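## Task

Put two large wheels and then one small wheel, in that sequence, onto the blue rod, and then set the rod down on its side gently. The other rod must end with no wheels. Once any wheel is on the rod, neither the rod nor its wheels may strike the table or any part that is not on the rod, or the task fails. At the end, release everything and move the grippers away. The result must stay in place without the robot holding it.

## Robot and tools

Robot: two 7-joint Kinova Gen3 arms, left_arm and right_arm, each with a Robotiq 2F-85 parallel gripper. Scene frame: the origin is on the table top between the arms, +z is up, +x points out over the table, and left_arm sits on the +y side. The names left and right refer to the arms only, not to sides of an image. Base of left_arm: (+0.050, +0.379, 0) m, quat_wxyz (+0.998, 0, 0, +0.066). Base of right_arm: (-0.015, -0.293, 0) m, quat_wxyz (+0.996, 0, 0, +0.089).

ROW FORMAT. Every motion command uses one row of 18 numbers that covers both arms, even when only one arm moves. The first 9 numbers are for left_arm and the next 9 are for right_arm. For each arm: 7 absolute joint target angles in radians, then gripper position, then gripper speed. Joint order within each arm: waist (joint_1), shoulder (joint_2), elbow (joint_4), forearm roll (joint_5), upper arm roll (joint_3), wrist pitch (joint_6), wrist roll (joint_7). Use this order and no other. Stated ranges: waist -69.115 to 69.115, shoulder -2.250 to 2.250, elbow -2.580 to 2.580, forearm roll -69.115 to 69.115, upper arm roll -69.115 to 69.115, wrist pitch -2.100 to 2.100, wrist roll -69.115 to 69.115. A call is refused if a target is more than 0.013 rad beyond a range end and also farther out than the joint's last reported angle. A real joint end can sit up to 0.013 rad from the stated one. Targets beyond the real end are clipped to it, and the result then shows "joint sent to its limit". If that line is absent, it does not prove the joint has more room.

GRIPPER NUMBERS. Both are absolute settings in [-1, 1]. Position: +1 is fully open (85 mm), 0 is about 41 mm, the pads touch at about -0.8, and -1 closes until something blocks the fingers. Speed sets how fast the gap changes: about 20 mm/s at -1, 85 at 0 and 150 at +1. A full close grips with roughly 190 to 235 N per pad. To grip, send -1 and keep sending it. For a gentler grip, open first and then close to a value just under the object's width. To release, send a value wider than the object. To leave a gripper unchanged, repeat its previous two numbers, because a 0 is a real command. The fingers point along the gripper's +z axis and close along its y axis. end_effector_position is the point midway between the closed pads. Fingertips reach about 19 mm past it when closed and 6 mm when open. Closing also pushes the tips about 13 mm farther out, so leave that much clearance above a surface.

TOOLS.
execute_actions(actions): a list of actions. Each action has up to 15 rows, and each row runs for one 1/30 s control step. If an action has fewer rows, its last row is held until 15 steps have passed, so one action lasts 0.5 s. An empty list just returns the current state and images. On each step, a joint's target is kept within a lead of its measured angle: 0.304 rad for waist, shoulder, upper arm roll and elbow, and 0.266 rad for forearm roll, wrist pitch and wrist roll. If the targets would place the gripper more than 70 mm from where it is, they are scaled back. Large moves therefore need several actions. To hold a joint still, resend its "Joint targets" value.
move(target, speed, blocking): target is one 18-number row of absolute joint angles plus gripper numbers. The gripper numbers are applied at the start. All joints follow paths that finish together, so the hand traces a curve. The paths do not avoid obstacles or the other arm. speed is the top speed, in rad/s, of the joint with the farthest to travel: 0.01 to 2, default 0.5. A path takes 0.5 to 10 s and stops short if it would run longer. Faster contact hits harder, and aiming past a contact presses harder. With blocking=false the call returns after 0.5 s while the motion continues. Until a result shows the move has ended, call wait or stop before any new execute_actions or move. The result adds a "move:" line. Its ending can be done, off_target, moving, held or fault. It also shows limits=held or limits=none, and for each arm the joint farthest from its target.
wait(seconds): 0 to 10. The arms keep their last command, and the call returns early if a running move ends.
stop(): brakes a running move to rest. Braking needs room, more after a fast move, and the fingers keep moving.
zoom_image(camera, region): camera is one of cam_high, cam_low, cam_left_wrist, cam_right_wrist, each 504x504. region is [x0, y0, x1, y1] in pixels, with (0, 0) at the top left, and at most 504 by 504.
show_instructions(): shows the reference images for the scene.
read_manual(section): returns the licence texts, section "licences".
finished_scene(scene): ends the scene with that number and reports whether the task was done. This cannot be undone.

RESULTS. The state line gives each arm's end_effector_position (m) and end_effector_quat_wxyz in the scene frame. These readings can be off, more so at long reach. Joint positions (rad), Joint velocities (rad/s) and Joint targets are listed per arm in the joint order above. Joint targets can change even when no new command is sent. "joint command not followed" means a clearance check changed or blocked joint targets, while the rest of the row still ran. HELD in the step readings marks steps on which part of an arm's row was held back. position_measured_pct is about 50 - 50 x the finger position, so 0 means fully open. A reading that stops below 90, short of the request, means something is held or blocking. About 90 or a little above means the pads met on nothing or on something very thin. MOTOR HOT appears at 60 °C. At 75 °C an OVER-TEMPERATURE FAULT occurs and that arm sags. Holding loads heats the motors, including while you think. Load limits: 50.2 N m for waist, shoulder, upper arm roll and elbow, and 31.6 N m for the three wrist joints. Reaching a limit causes a torque fault that stops the arm for 10 s. The robot keeps its last command while you compose a reply.

AVOID: dropping or knocking anything off the table, striking the rod or any threaded wheel against the table or loose parts, letting the two arms collide or press on each other, slams and hard pushes, and fast contact. Finish with both grippers open and away from the parts.

Each tool is called after ">>>" in YAML: its name, and indented under it one key for each argument.

Reference images:

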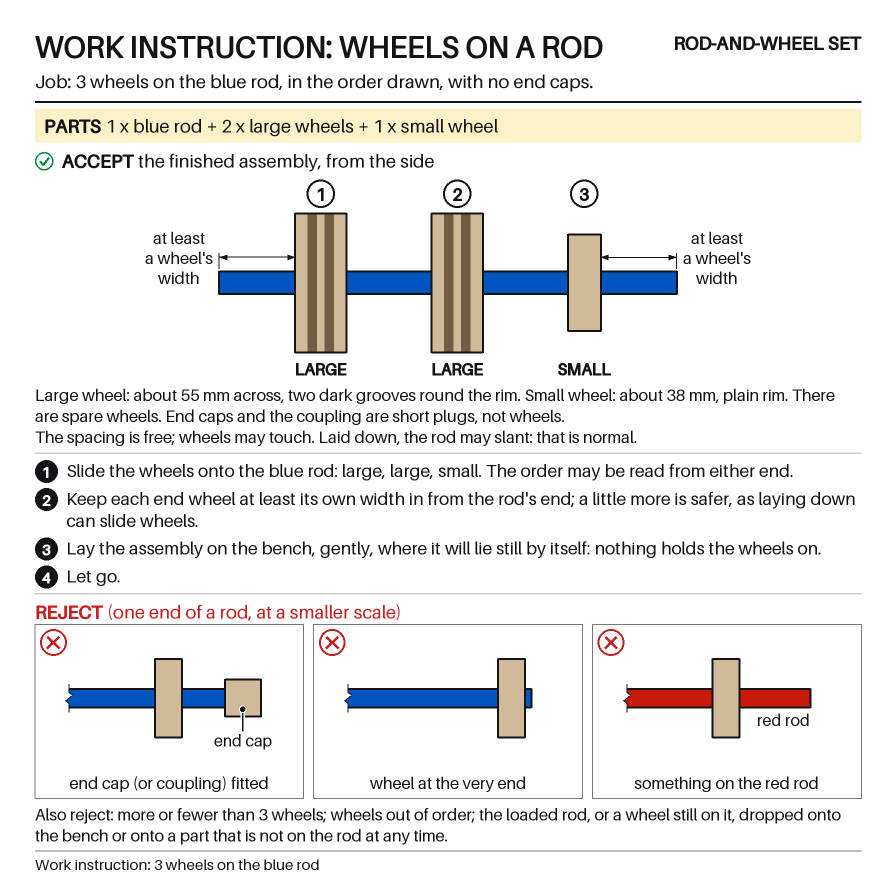

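## Session

>>> execute_actions:
  actions: []

Scene clock: 0.00 s.
left_arm: end_effector_position=(+0.7522, +0.4661, +0.1424) position_measured_pct=90.1 end_effector_quat_wxyz=(-0.137, +0.802, -0.581, -0.002) | right_arm: end_effector_position=(-0.0368, +0.3026, +0.3099) position_measured_pct=70.2 end_effector_quat_wxyz=(+0.107, -0.155, +0.971, +0.147)
Joint names: [waist, shoulder, elbow, forearm roll, upper arm roll, wrist pitch, wrist roll]
Joint positions: left_arm=[ 0.237  1.011  0.831  0.226 -0.489  1.168  3.258] | right_arm=[-1.81   0.493  1.293  0.026  0.377  1.077  0.198]
Joint velocities: left_arm=[ 0.001  0.    -0.     0.001  0.    -0.001 -0.   ] | right_arm=[-0.     0.     0.002 -0.     0.     0.    -0.   ]
Motor temperatures (°C, as the motors report them): left_arm=[29 32 28 36 29 40 34] | right_arm=[33 30 28 32 26 30 40]
Joint targets: left_arm=[0.237 1.011 0.831 0.226 -0.489 1.168 3.258] | right_arm=[-1.810 0.493 1.293 0.026 0.377 1.077 0.198]

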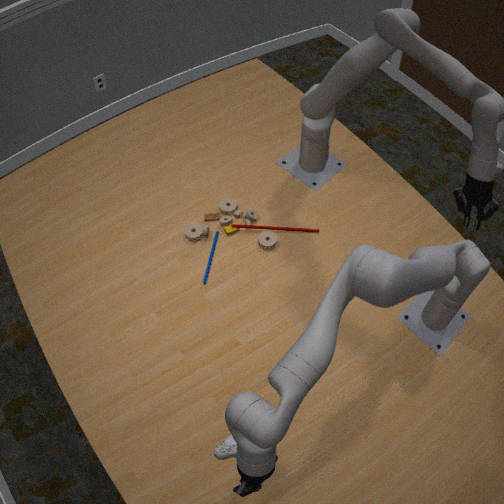

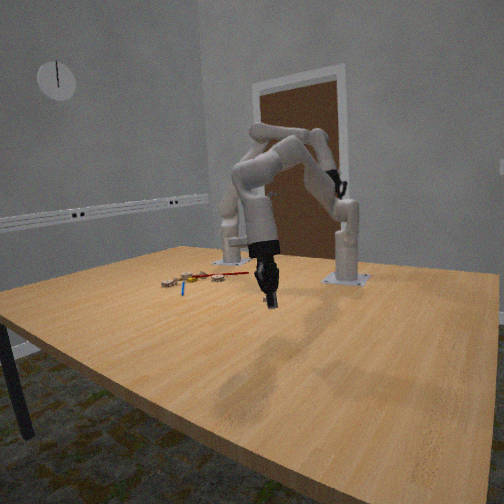

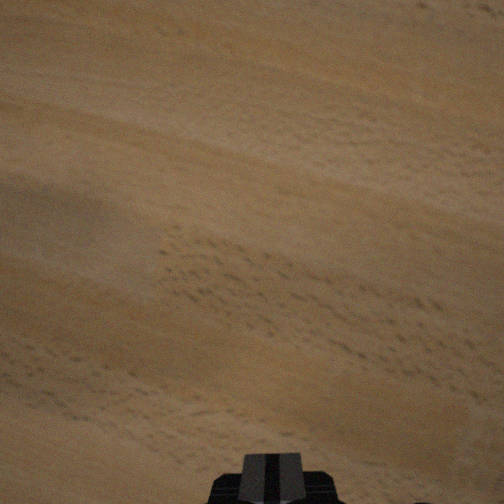

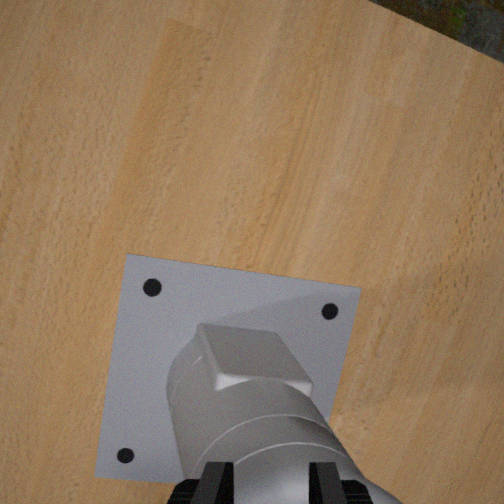

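>>> move:
  target: [-0.5,0.6,1.2,0,0,1.3,3.14,1,0, -1.81,0.0,1.6,0,0,1.2,0,1,0]
  speed: 0.8

>>> move:
  target: [-0.5,0.6,1.2,0,0,1.3,3.14,1,0, 0.05,0.0,1.875,0,0,1.267,0,1,0]
  speed: 1.0

Scene clock: 60.73 s.
left_arm: end_effector_position=(+0.5134, +0.6882, +0.2496) position_measured_pct=0.0 end_effector_quat_wxyz=(-0.019, +0.891, -0.453, +0.009) | right_arm: end_effector_position=(-0.1622, +0.0994, +0.4030) position_measured_pct=0.0 end_effector_quat_wxyz=(-0.035, -0.204, +0.964, +0.166)
Joint names: [waist, shoulder, elbow, forearm roll, upper arm roll, wrist pitch, wrist roll]
Joint positions: left_arm=[-0.5   0.6   1.2  -0.   -0.    1.3   3.14] | right_arm=[-1.81  0.    1.6   0.    0.    1.2   0.  ]
Joint velocities: left_arm=[-0.002 -0.    -0.001  0.001 -0.     0.001 -0.   ] | right_arm=[-0.    -0.001 -0.     0.    -0.     0.    -0.   ]
Motor temperatures (°C, as the motors report them): left_arm=[29 34 28 36 29 40 34] | right_arm=[33 31 28 32 26 30 40]
Joint targets: left_arm=[-0.500 0.600 1.200 0.000 0.000 1.300 3.140] | right_arm=[-1.810 0.000 1.600 0.000 -0.000 1.200 0.000]
move: done; limits=none; left_arm: farthest joint: the waist, 0.000 radians from its target (0.737 radians at the start); right_arm: farthest joint: the waist, 0.000 radians from its target (0.000 radians at the start)

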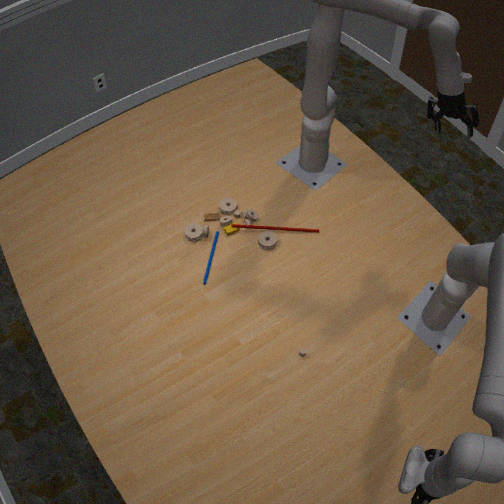

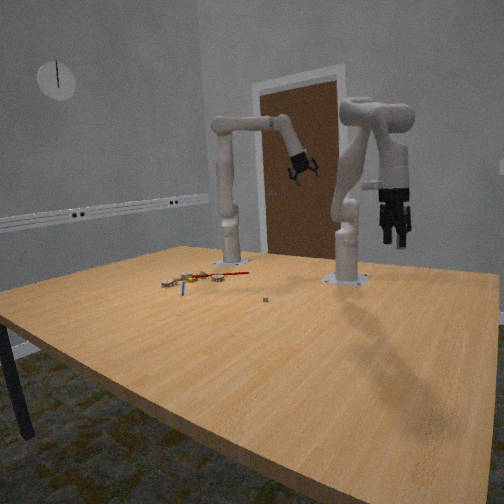

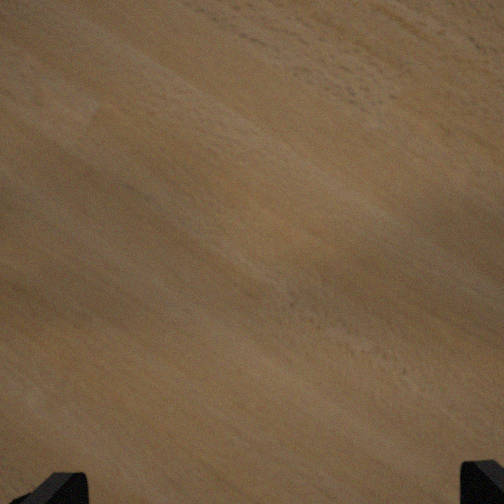

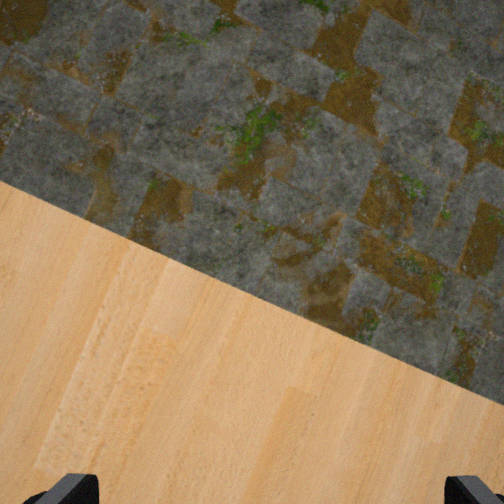

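Scene clock: 63.40 s.
left_arm: end_effector_position=(+0.5133, +0.6883, +0.2496) position_measured_pct=0.0 end_effector_quat_wxyz=(-0.019, +0.891, -0.453, +0.009) | right_arm: end_effector_position=(+0.2855, -0.2792, +0.3001) position_measured_pct=0.0 end_effector_quat_wxyz=(-0.000, +0.660, +0.751, -0.000)
Joint names: [waist, shoulder, elbow, forearm roll, upper arm roll, wrist pitch, wrist roll]
Joint positions: left_arm=[-0.5   0.6   1.2   0.    0.    1.3   3.14] | right_arm=[ 0.05  -0.     1.875  0.     0.     1.267 -0.   ]
Joint velocities: left_arm=[ 0.001  0.001  0.    -0.001 -0.     0.    -0.   ] | right_arm=[ 0.003  0.    -0.     0.    -0.    -0.    -0.   ]
Motor temperatures (°C, as the motors report them): left_arm=[29 34 29 36 29 40 34] | right_arm=[33 31 28 32 26 30 40]
Joint targets: left_arm=[-0.500 0.600 1.200 0.000 0.000 1.300 3.140] | right_arm=[0.050 0.000 1.875 0.000 0.000 1.267 0.000]
move: done; limits=none; left_arm: farthest joint: the waist, 0.000 radians from its target (0.000 radians at the start); right_arm: farthest joint: the waist, 0.000 radians from its target (1.860 radians at the start)

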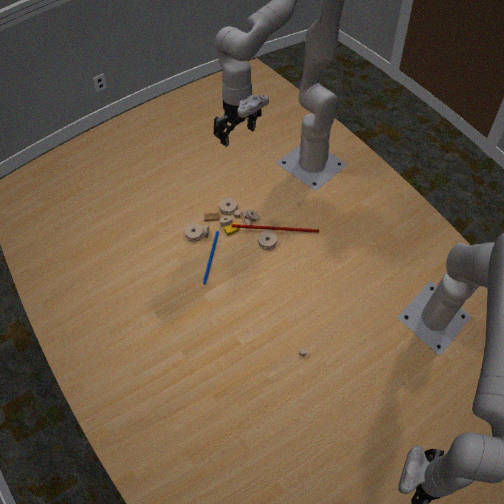

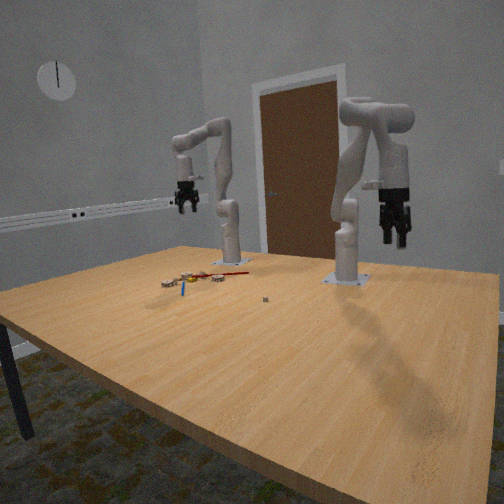

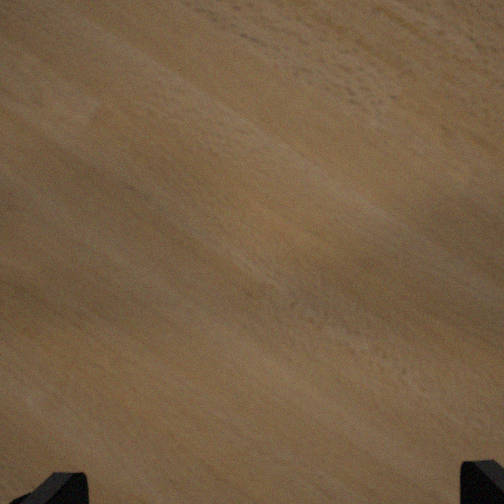

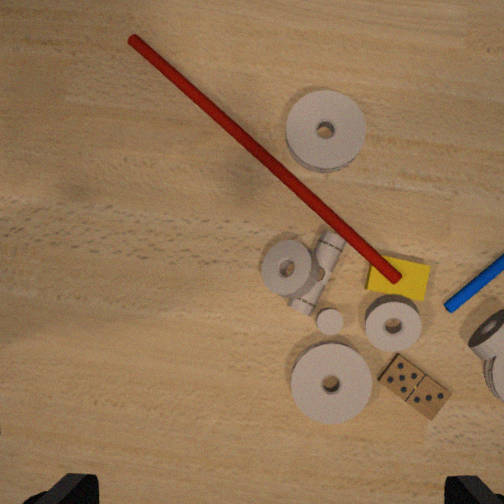

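>>> zoom_image:
  camera: "cam_right_wrist"
  region: [240, 200, 504, 440]

>>> zoom_image:
  camera: "cam_high"
  region: [170, 185, 330, 295]

Region (240, 200, 504, 440) of cam_right_wrist's 504x504 image, scaled by 1.909; it fills the top 458 rows of this view, and the rest is white.

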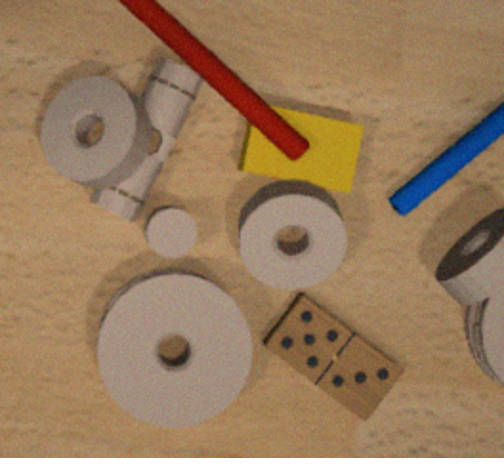

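Region (170, 185, 330, 295) of cam_high's 504x504 image, scaled by 3.150, with more detail than that image has; it fills the top 346 rows of this view, and the rest is white.

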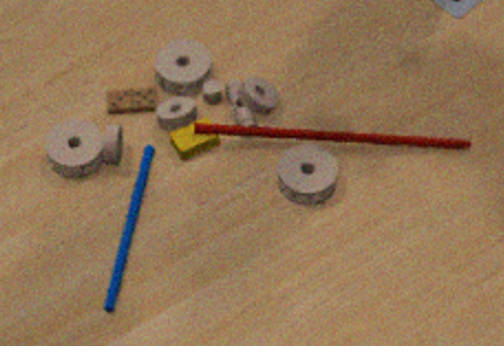

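>>> move:
  target: [-0.5,0.6,1.2,0,0,1.3,3.14,1,0, 0.021,0.537,1.146,0,0,1.459,0,1,0]
  speed: 1.0

Scene clock: 80.03 s.
left_arm: end_effector_position=(+0.5133, +0.6883, +0.2496) position_measured_pct=0.0 end_effector_quat_wxyz=(-0.019, +0.891, -0.453, +0.009) | right_arm: end_effector_position=(+0.5098, -0.2349, +0.3000) position_measured_pct=0.0 end_effector_quat_wxyz=(-0.000, +0.649, +0.761, -0.000)
Joint names: [waist, shoulder, elbow, forearm roll, upper arm roll, wrist pitch, wrist roll]
Joint positions: left_arm=[-0.5   0.6   1.2   0.    0.    1.3   3.14] | right_arm=[ 0.021  0.537  1.146 -0.    -0.     1.459 -0.   ]
Joint velocities: left_arm=[-0.001  0.    -0.     0.    -0.    -0.    -0.   ] | right_arm=[ 0.     0.002 -0.     0.     0.     0.     0.   ]
Motor temperatures (°C, as the motors report them): left_arm=[29 34 29 36 29 40 34] | right_arm=[33 31 28 32 26 30 40]
Joint targets: left_arm=[-0.500 0.600 1.200 0.000 0.000 1.300 3.140] | right_arm=[0.021 0.537 1.146 0.000 0.000 1.459 0.000]
move: done; limits=none; left_arm: farthest joint: the waist, 0.000 radians from its target (0.000 radians at the start); right_arm: farthest joint: the waist, 0.000 radians from its target (0.029 radians at the start)

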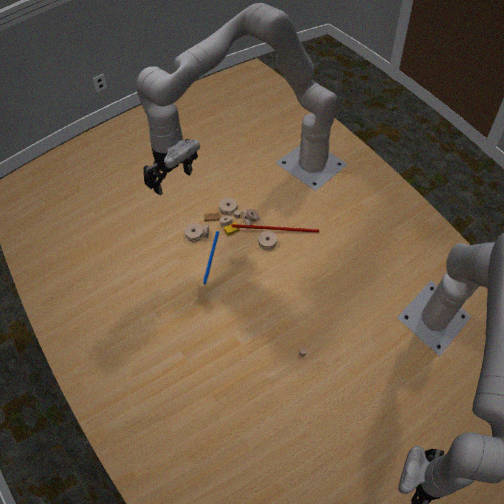

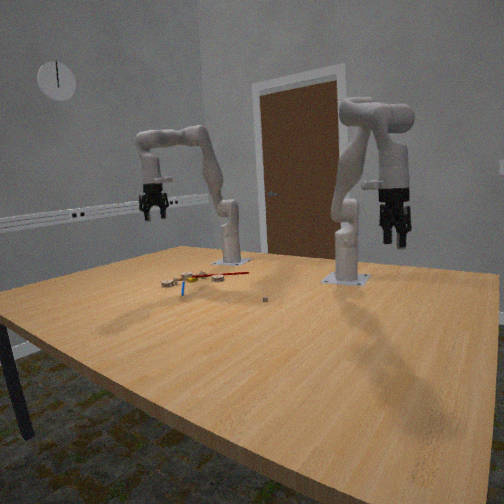

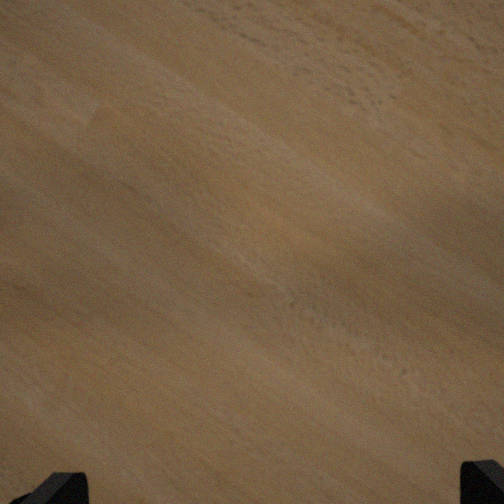

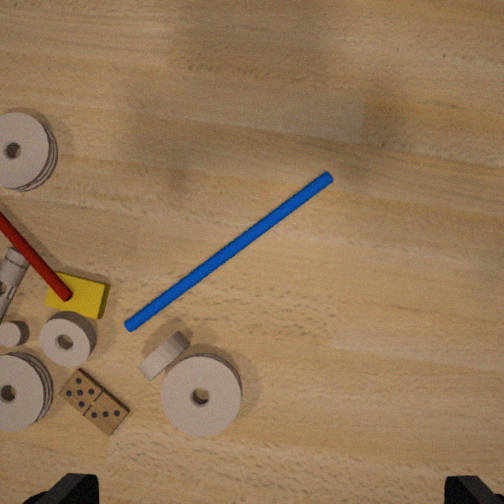

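>>> move:
  target: [0.919,1.13,0.548,0,0,1.464,3.149,1,0, 0.117,0.3805,2.0806,0,0,0.6805,-0.72,1,0]
  speed: 1.0

Scene clock: 124.73 s.
left_arm: end_effector_position=(+0.5217, -0.1287, +0.1195) position_measured_pct=0.0 end_effector_quat_wxyz=(-0.000, -0.386, +0.923, +0.000) | right_arm: end_effector_position=(+0.3399, -0.2961, +0.1198) position_measured_pct=0.0 end_effector_quat_wxyz=(-0.000, +0.898, +0.441, -0.000)
Joint names: [waist, shoulder, elbow, forearm roll, upper arm roll, wrist pitch, wrist roll]
Joint positions: left_arm=[0.919 1.13  0.548 0.    0.    1.464 3.149] | right_arm=[ 0.117  0.381  2.081  0.     0.     0.68  -0.72 ]
Joint velocities: left_arm=[ 0.003  0.001 -0.     0.001  0.    -0.     0.   ] | right_arm=[ 0.    -0.     0.001 -0.    -0.     0.    -0.   ]
Motor temperatures (°C, as the motors report them): left_arm=[29 34 29 36 29 40 34] | right_arm=[33 32 28 32 26 30 40]
Joint targets: left_arm=[0.919 1.130 0.548 0.000 0.000 1.464 3.149] | right_arm=[0.117 0.380 2.081 0.000 0.000 0.681 -0.720]
move: done; limits=none; left_arm: farthest joint: the waist, 0.000 radians from its target (1.419 radians at the start); right_arm: farthest joint: the waist, 0.000 radians from its target (0.096 radians at the start)

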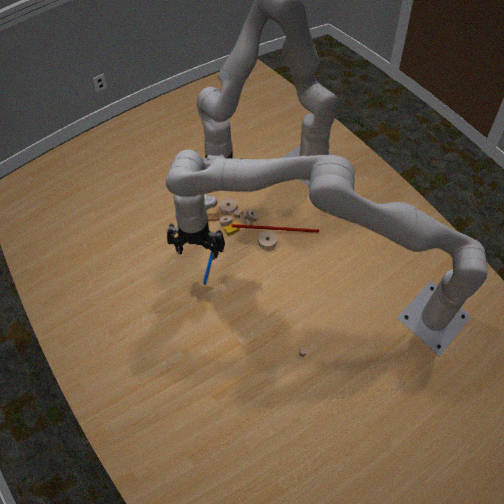

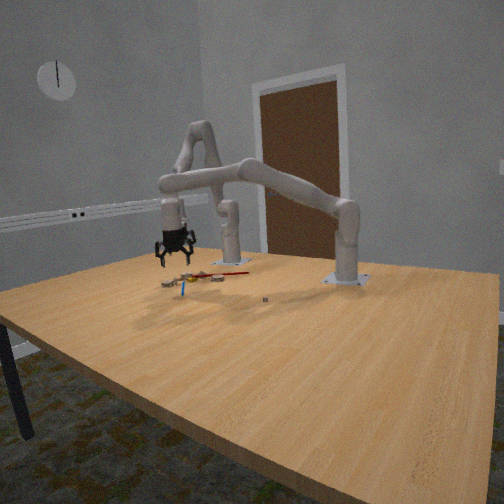

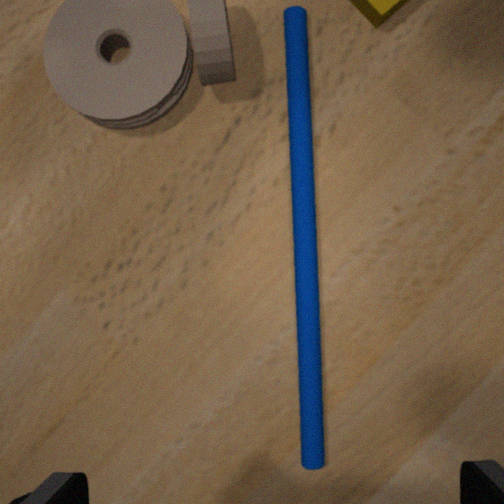

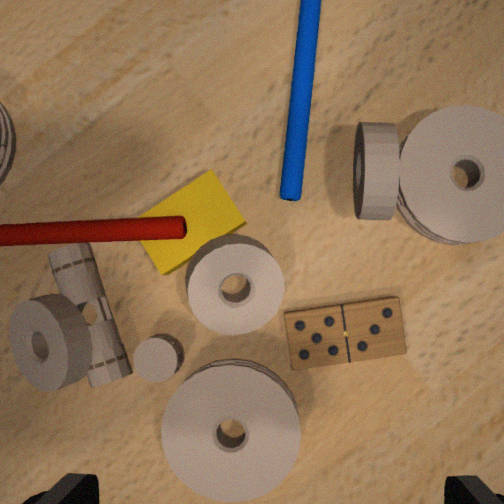

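>>> move:
  target: [0.9187,1.1207,0.7964,0,0,1.2245,3.149,1,0, 0.1058,0.5015,2.186,0,0,0.4541,-0.73,1,0]
  speed: 0.5

Scene clock: 141.20 s.
left_arm: end_effector_position=(+0.5087, -0.1156, +0.0497) position_measured_pct=0.0 end_effector_quat_wxyz=(-0.000, -0.386, +0.923, +0.000) | right_arm: end_effector_position=(+0.3261, -0.2932, +0.0601) position_measured_pct=0.0 end_effector_quat_wxyz=(+0.000, +0.897, +0.441, +0.000)
Joint names: [waist, shoulder, elbow, forearm roll, upper arm roll, wrist pitch, wrist roll]
Joint positions: left_arm=[0.919 1.121 0.796 0.    0.    1.225 3.149] | right_arm=[ 0.106  0.501  2.186 -0.    -0.     0.454 -0.73 ]
Joint velocities: left_arm=[-0.    -0.003  0.001 -0.001 -0.    -0.    -0.001] | right_arm=[-0.     0.003 -0.     0.    -0.    -0.     0.   ]
Motor temperatures (°C, as the motors report them): left_arm=[29 35 29 36 29 40 34] | right_arm=[33 32 28 32 26 30 40]
Joint targets: left_arm=[0.919 1.121 0.796 0.000 0.000 1.224 3.149] | right_arm=[0.106 0.502 2.186 0.000 0.000 0.454 -0.730]
move: done; limits=none; left_arm: farthest joint: the waist, 0.000 radians from its target (0.000 radians at the start); right_arm: farthest joint: the waist, 0.000 radians from its target (0.011 radians at the start)

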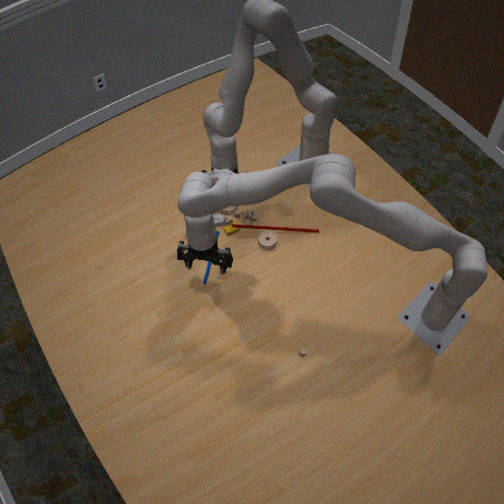

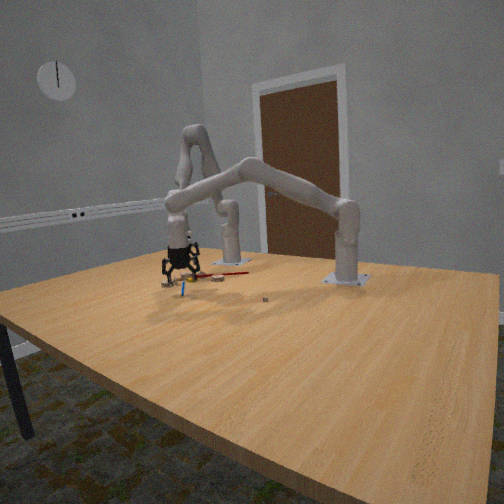

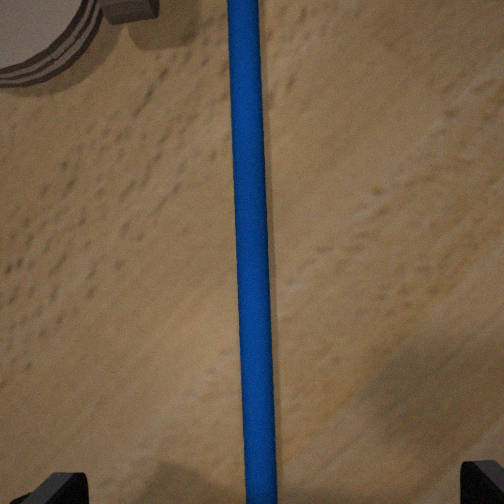

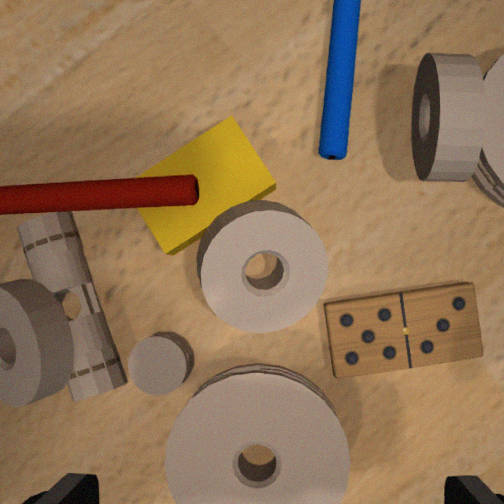

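>>> move:
  target: [0.9187,1.1568,0.8153,0,0,1.1695,3.149,1,0, 0.1058,0.6128,2.2115,0,0,0.3173,-0.73,1,0]
  speed: 0.25

Scene clock: 151.33 s.
left_arm: end_effector_position=(+0.5087, -0.1157, +0.0200) position_measured_pct=0.0 end_effector_quat_wxyz=(+0.000, -0.386, +0.923, -0.000) | right_arm: end_effector_position=(+0.3261, -0.2932, +0.0191) position_measured_pct=0.0 end_effector_quat_wxyz=(+0.000, +0.897, +0.441, +0.000)
Joint names: [waist, shoulder, elbow, forearm roll, upper arm roll, wrist pitch, wrist roll]
Joint positions: left_arm=[0.919 1.157 0.815 0.    0.    1.169 3.149] | right_arm=[ 0.106  0.613  2.212  0.    -0.     0.317 -0.73 ]
Joint velocities: left_arm=[ 0.    -0.    -0.     0.    -0.     0.001 -0.   ] | right_arm=[-0.     0.003 -0.001  0.     0.    -0.    -0.   ]
Motor temperatures (°C, as the motors report them): left_arm=[29 35 29 36 29 40 34] | right_arm=[33 32 28 32 26 30 40]
Joint targets: left_arm=[0.919 1.157 0.815 0.000 0.000 1.169 3.149] | right_arm=[0.106 0.613 2.212 0.000 0.000 0.317 -0.730]
move: done; limits=none; left_arm: farthest joint: the waist, 0.000 radians from its target (0.000 radians at the start); right_arm: farthest joint: the waist, 0.000 radians from its target (0.000 radians at the start)

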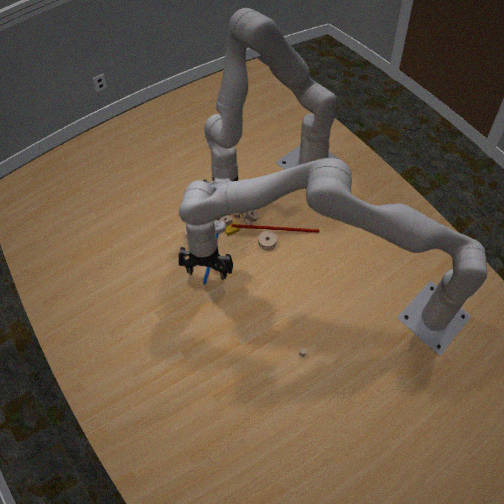

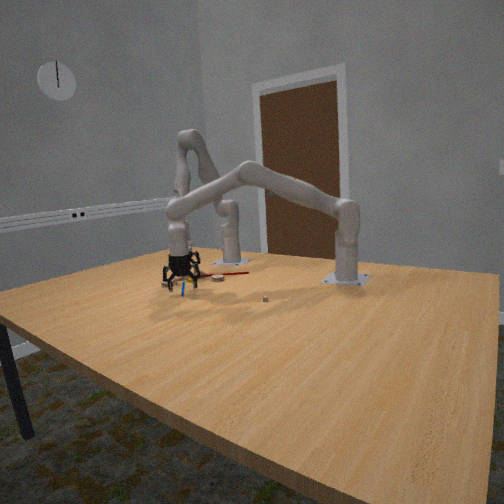

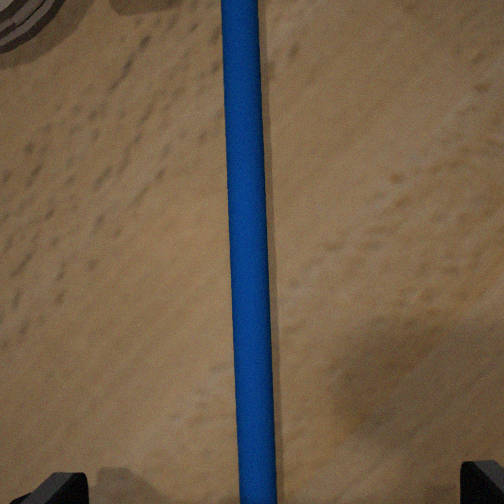

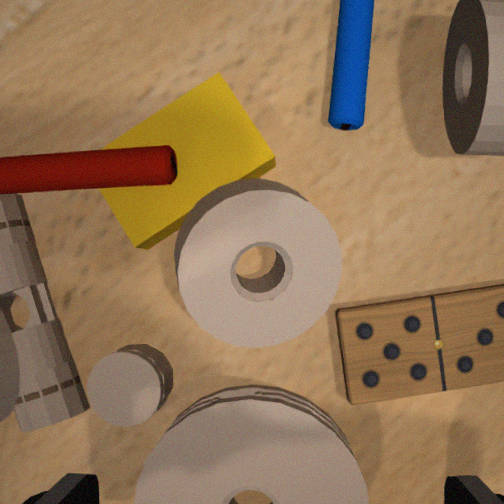

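>>> zoom_image:
  camera: "cam_low"
  region: [140, 240, 260, 310]

Region (140, 240, 260, 310) of cam_low's 504x504 image, scaled by 4.200, with more detail than that image has; it fills the top 294 rows of this view, and the rest is white.

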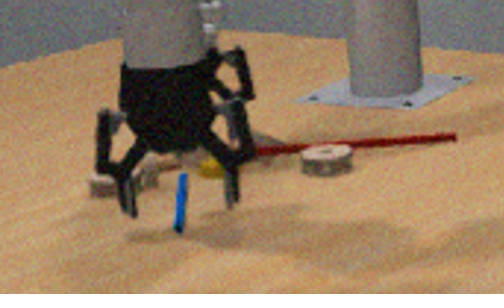

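>>> move:
  target: [0.9187,1.1568,0.8153,0,0,1.1695,3.149,-1,0, 0.1058,0.6128,2.2115,0,0,0.3173,-0.73,-1,0]
  speed: 0.25

Scene clock: 154.97 s.
left_arm: end_effector_position=(+0.5088, -0.1158, +0.0203) position_measured_pct=86.5 end_effector_quat_wxyz=(+0.000, -0.386, +0.923, -0.000) | right_arm: end_effector_position=(+0.3260, -0.2932, +0.0201) position_measured_pct=39.3 end_effector_quat_wxyz=(+0.000, +0.897, +0.441, +0.000)
Joint names: [waist, shoulder, elbow, forearm roll, upper arm roll, wrist pitch, wrist roll]
Joint positions: left_arm=[0.919 1.156 0.815 0.    0.    1.17  3.149] | right_arm=[ 0.106  0.61   2.212  0.    -0.     0.319 -0.73 ]
Joint velocities: left_arm=[-0.001  0.    -0.    -0.001 -0.    -0.    -0.   ] | right_arm=[-0.001  0.    -0.     0.     0.     0.    -0.   ]
Motor temperatures (°C, as the motors report them): left_arm=[29 35 29 36 29 40 34] | right_arm=[33 32 28 32 26 30 40]
Joint targets: left_arm=[0.919 1.157 0.815 0.000 0.000 1.169 3.149] | right_arm=[0.106 0.613 2.212 0.000 0.000 0.317 -0.730]
move: done; limits=none; left_arm: farthest joint: the waist, 0.000 radians from its target (0.000 radians at the start); right_arm: farthest joint: the shoulder, 0.003 radians from its target (0.000 radians at the start)

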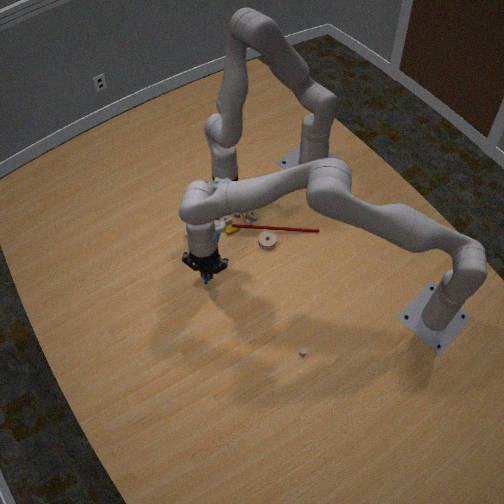

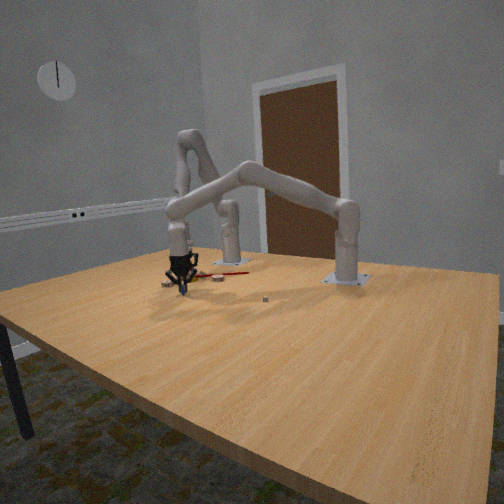

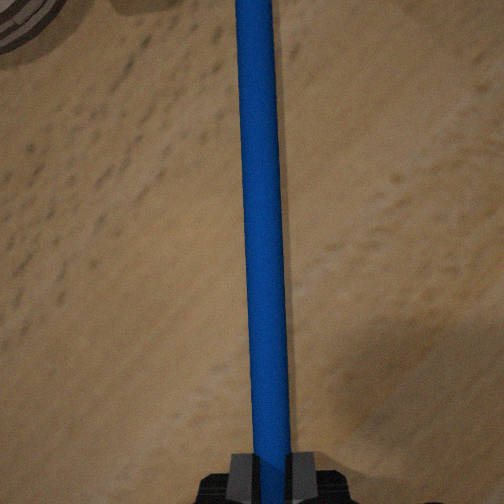

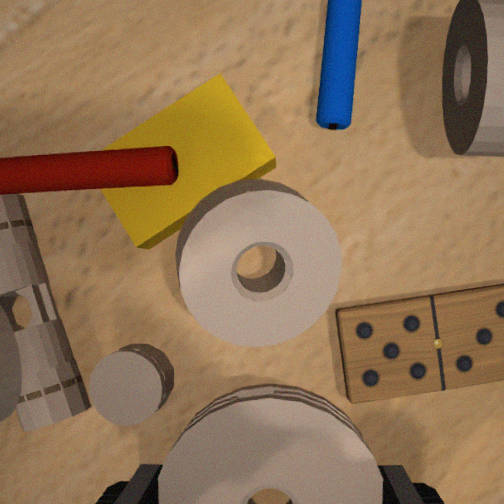

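>>> move:
  target: [0.9187,1.0558,0.7097,0,0,1.3761,3.149,-1,0, 0.1058,0.3562,2.1228,0,0,0.6626,-0.73,-1,0]
  speed: 0.4

Scene clock: 167.00 s.
left_arm: end_effector_position=(+0.5087, -0.1157, +0.1199) position_measured_pct=86.5 end_effector_quat_wxyz=(-0.000, -0.386, +0.923, +0.000) | right_arm: end_effector_position=(+0.3260, -0.2932, +0.1199) position_measured_pct=39.3 end_effector_quat_wxyz=(-0.000, +0.897, +0.441, -0.000)
Joint names: [waist, shoulder, elbow, forearm roll, upper arm roll, wrist pitch, wrist roll]
Joint positions: left_arm=[ 0.919  1.056  0.71   0.    -0.     1.376  3.149] | right_arm=[ 0.106  0.356  2.123 -0.     0.     0.663 -0.73 ]
Joint velocities: left_arm=[-0.    -0.001  0.    -0.     0.     0.001  0.   ] | right_arm=[-0.    -0.003 -0.    -0.     0.     0.     0.   ]
Motor temperatures (°C, as the motors report them): left_arm=[29 35 29 36 29 40 34] | right_arm=[33 32 28 32 26 30 40]
Joint targets: left_arm=[0.919 1.056 0.710 0.000 0.000 1.376 3.149] | right_arm=[0.106 0.356 2.123 0.000 0.000 0.663 -0.730]
move: done; limits=none; left_arm: farthest joint: the waist, 0.000 radians from its target (0.000 radians at the start); right_arm: farthest joint: the waist, 0.000 radians from its target (0.000 radians at the start)

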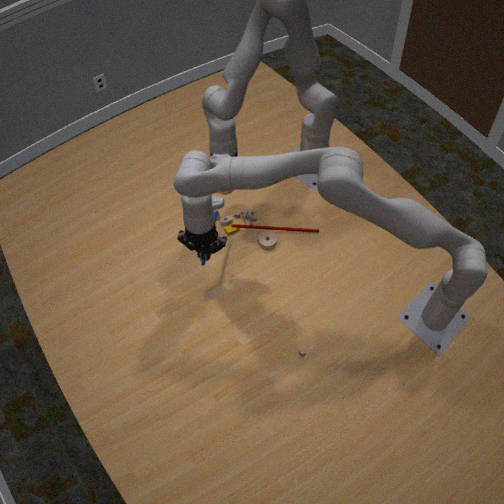

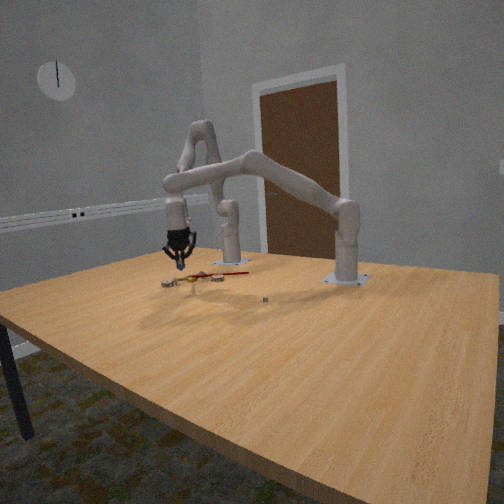

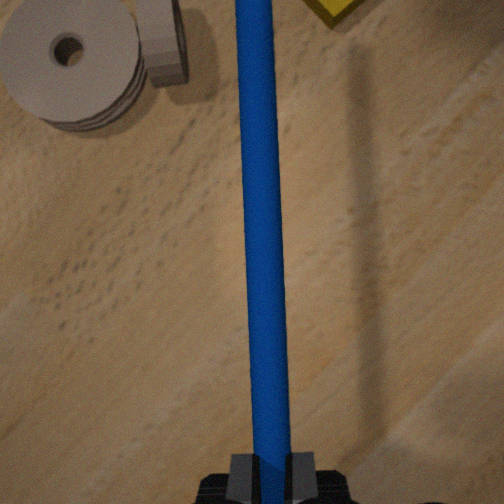

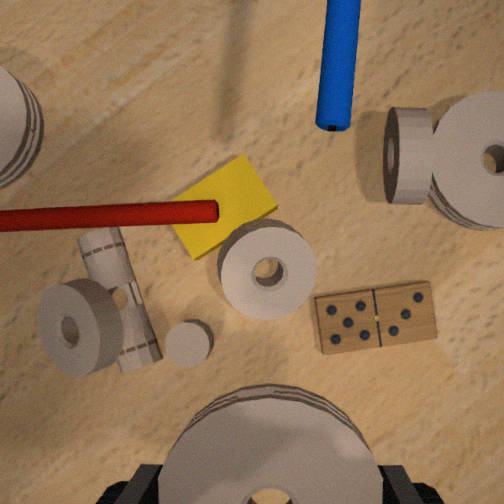

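>>> move:
  target: [0.2397,0.6416,1.0732,0,0,1.4268,2.464,-1,0, 0.1058,0.3562,2.1228,0,0,0.6626,-0.73,-1,0]
  speed: 0.8

>>> move:
  target: [0.2397,0.6416,1.0732,0,0,1.4268,2.464,-1,0, -0.607,0.8452,2.3434,0,0,-1.6178,-1.5708,-1,0]
  speed: 1.0

Scene clock: 174.30 s.
left_arm: end_effector_position=(+0.6067, +0.2942, +0.2654) position_measured_pct=86.5 end_effector_quat_wxyz=(-0.000, -0.383, +0.924, +0.000) | right_arm: end_effector_position=(+0.3260, -0.2932, +0.1200) position_measured_pct=39.3 end_effector_quat_wxyz=(-0.000, +0.897, +0.441, -0.000)
Joint names: [waist, shoulder, elbow, forearm roll, upper arm roll, wrist pitch, wrist roll]
Joint positions: left_arm=[ 0.24   0.642  1.073 -0.    -0.     1.427  2.464] | right_arm=[ 0.106  0.356  2.123 -0.     0.     0.663 -0.73 ]
Joint velocities: left_arm=[-0.003 -0.001  0.001 -0.001  0.     0.     0.   ] | right_arm=[-0.     0.     0.001 -0.     0.    -0.     0.   ]
Motor temperatures (°C, as the motors report them): left_arm=[29 35 29 36 29 40 34] | right_arm=[33 32 28 32 26 30 40]
Joint targets: left_arm=[0.240 0.642 1.073 0.000 0.000 1.427 2.464] | right_arm=[0.106 0.356 2.123 0.000 0.000 0.663 -0.730]
move: done; limits=none; left_arm: farthest joint: the waist, 0.000 radians from its target (0.679 radians at the start); right_arm: farthest joint: the waist, 0.000 radians from its target (0.000 radians at the start)

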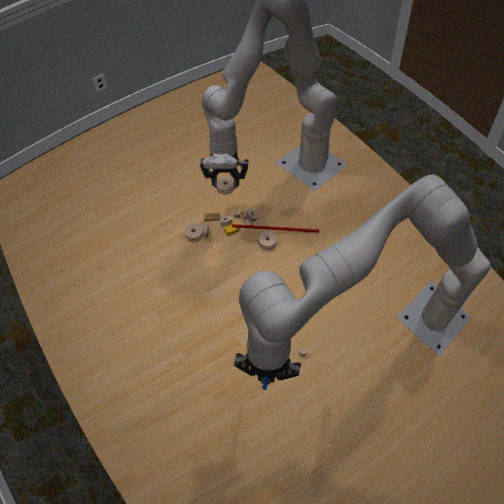

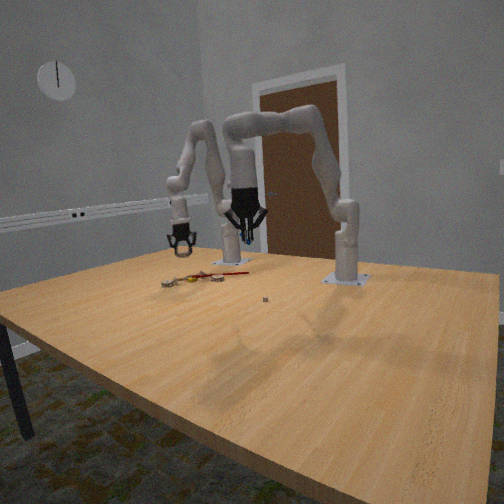

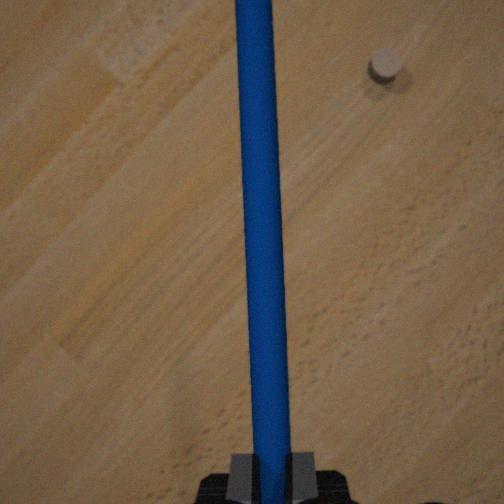

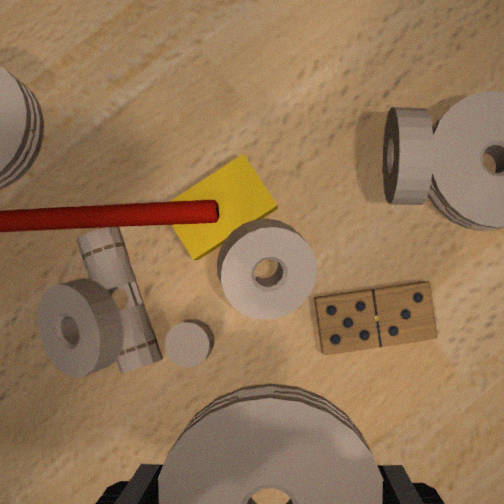

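Scene clock: 177.17 s.
left_arm: end_effector_position=(+0.6067, +0.2943, +0.2655) position_measured_pct=86.5 end_effector_quat_wxyz=(-0.000, -0.383, +0.924, +0.000) | right_arm: end_effector_position=(+0.4348, +0.1215, +0.2502) position_measured_pct=39.3 end_effector_quat_wxyz=(-0.271, +0.653, +0.271, +0.653)
Joint names: [waist, shoulder, elbow, forearm roll, upper arm roll, wrist pitch, wrist roll]
Joint positions: left_arm=[0.24  0.642 1.073 0.    0.    1.427 2.464] | right_arm=[-0.607  0.845  2.343  0.    -0.    -1.618 -1.571]
Joint velocities: left_arm=[ 0.001 -0.    -0.    -0.    -0.     0.    -0.   ] | right_arm=[-0.003  0.003  0.001 -0.     0.    -0.    -0.   ]
Motor temperatures (°C, as the motors report them): left_arm=[29 35 29 36 29 40 34] | right_arm=[33 32 28 32 26 30 40]
Joint targets: left_arm=[0.240 0.642 1.073 0.000 0.000 1.427 2.464] | right_arm=[-0.607 0.845 2.343 0.000 0.000 -1.618 -1.571]
move: done; limits=none; left_arm: farthest joint: the waist, 0.000 radians from its target (0.000 radians at the start); right_arm: farthest joint: the waist, 0.000 radians from its target (0.713 radians at the start)

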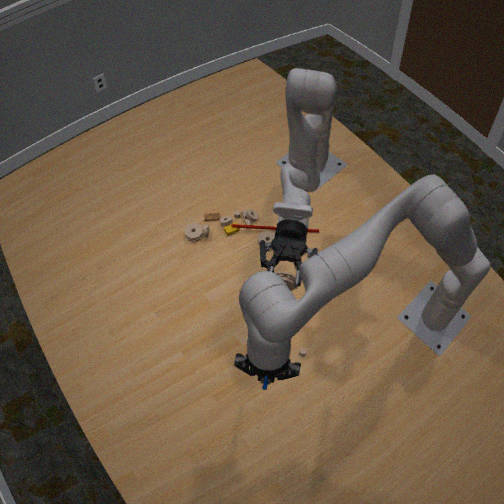

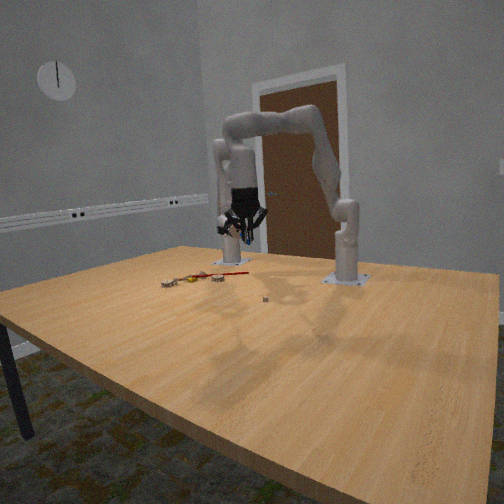

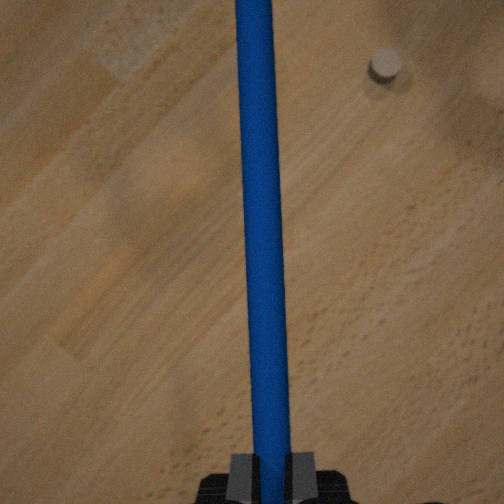

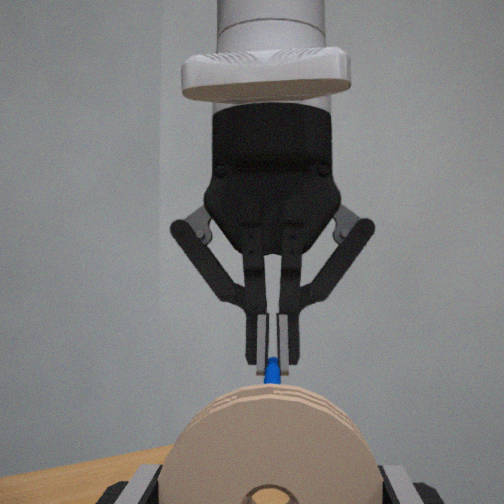

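>>> zoom_image:
  camera: "cam_right_wrist"
  region: [140, 300, 400, 504]

Region (140, 300, 400, 504) of cam_right_wrist's 504x504 image, scaled by 1.938; it fills the top 395 rows of this view, and the rest is white.

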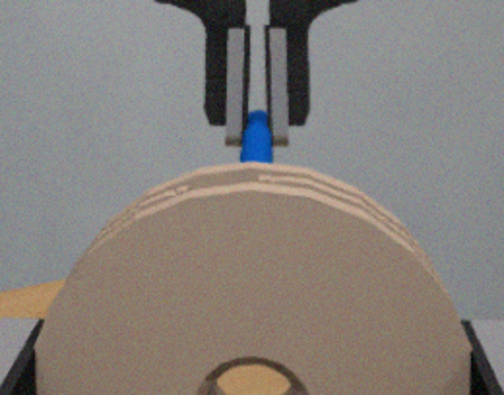

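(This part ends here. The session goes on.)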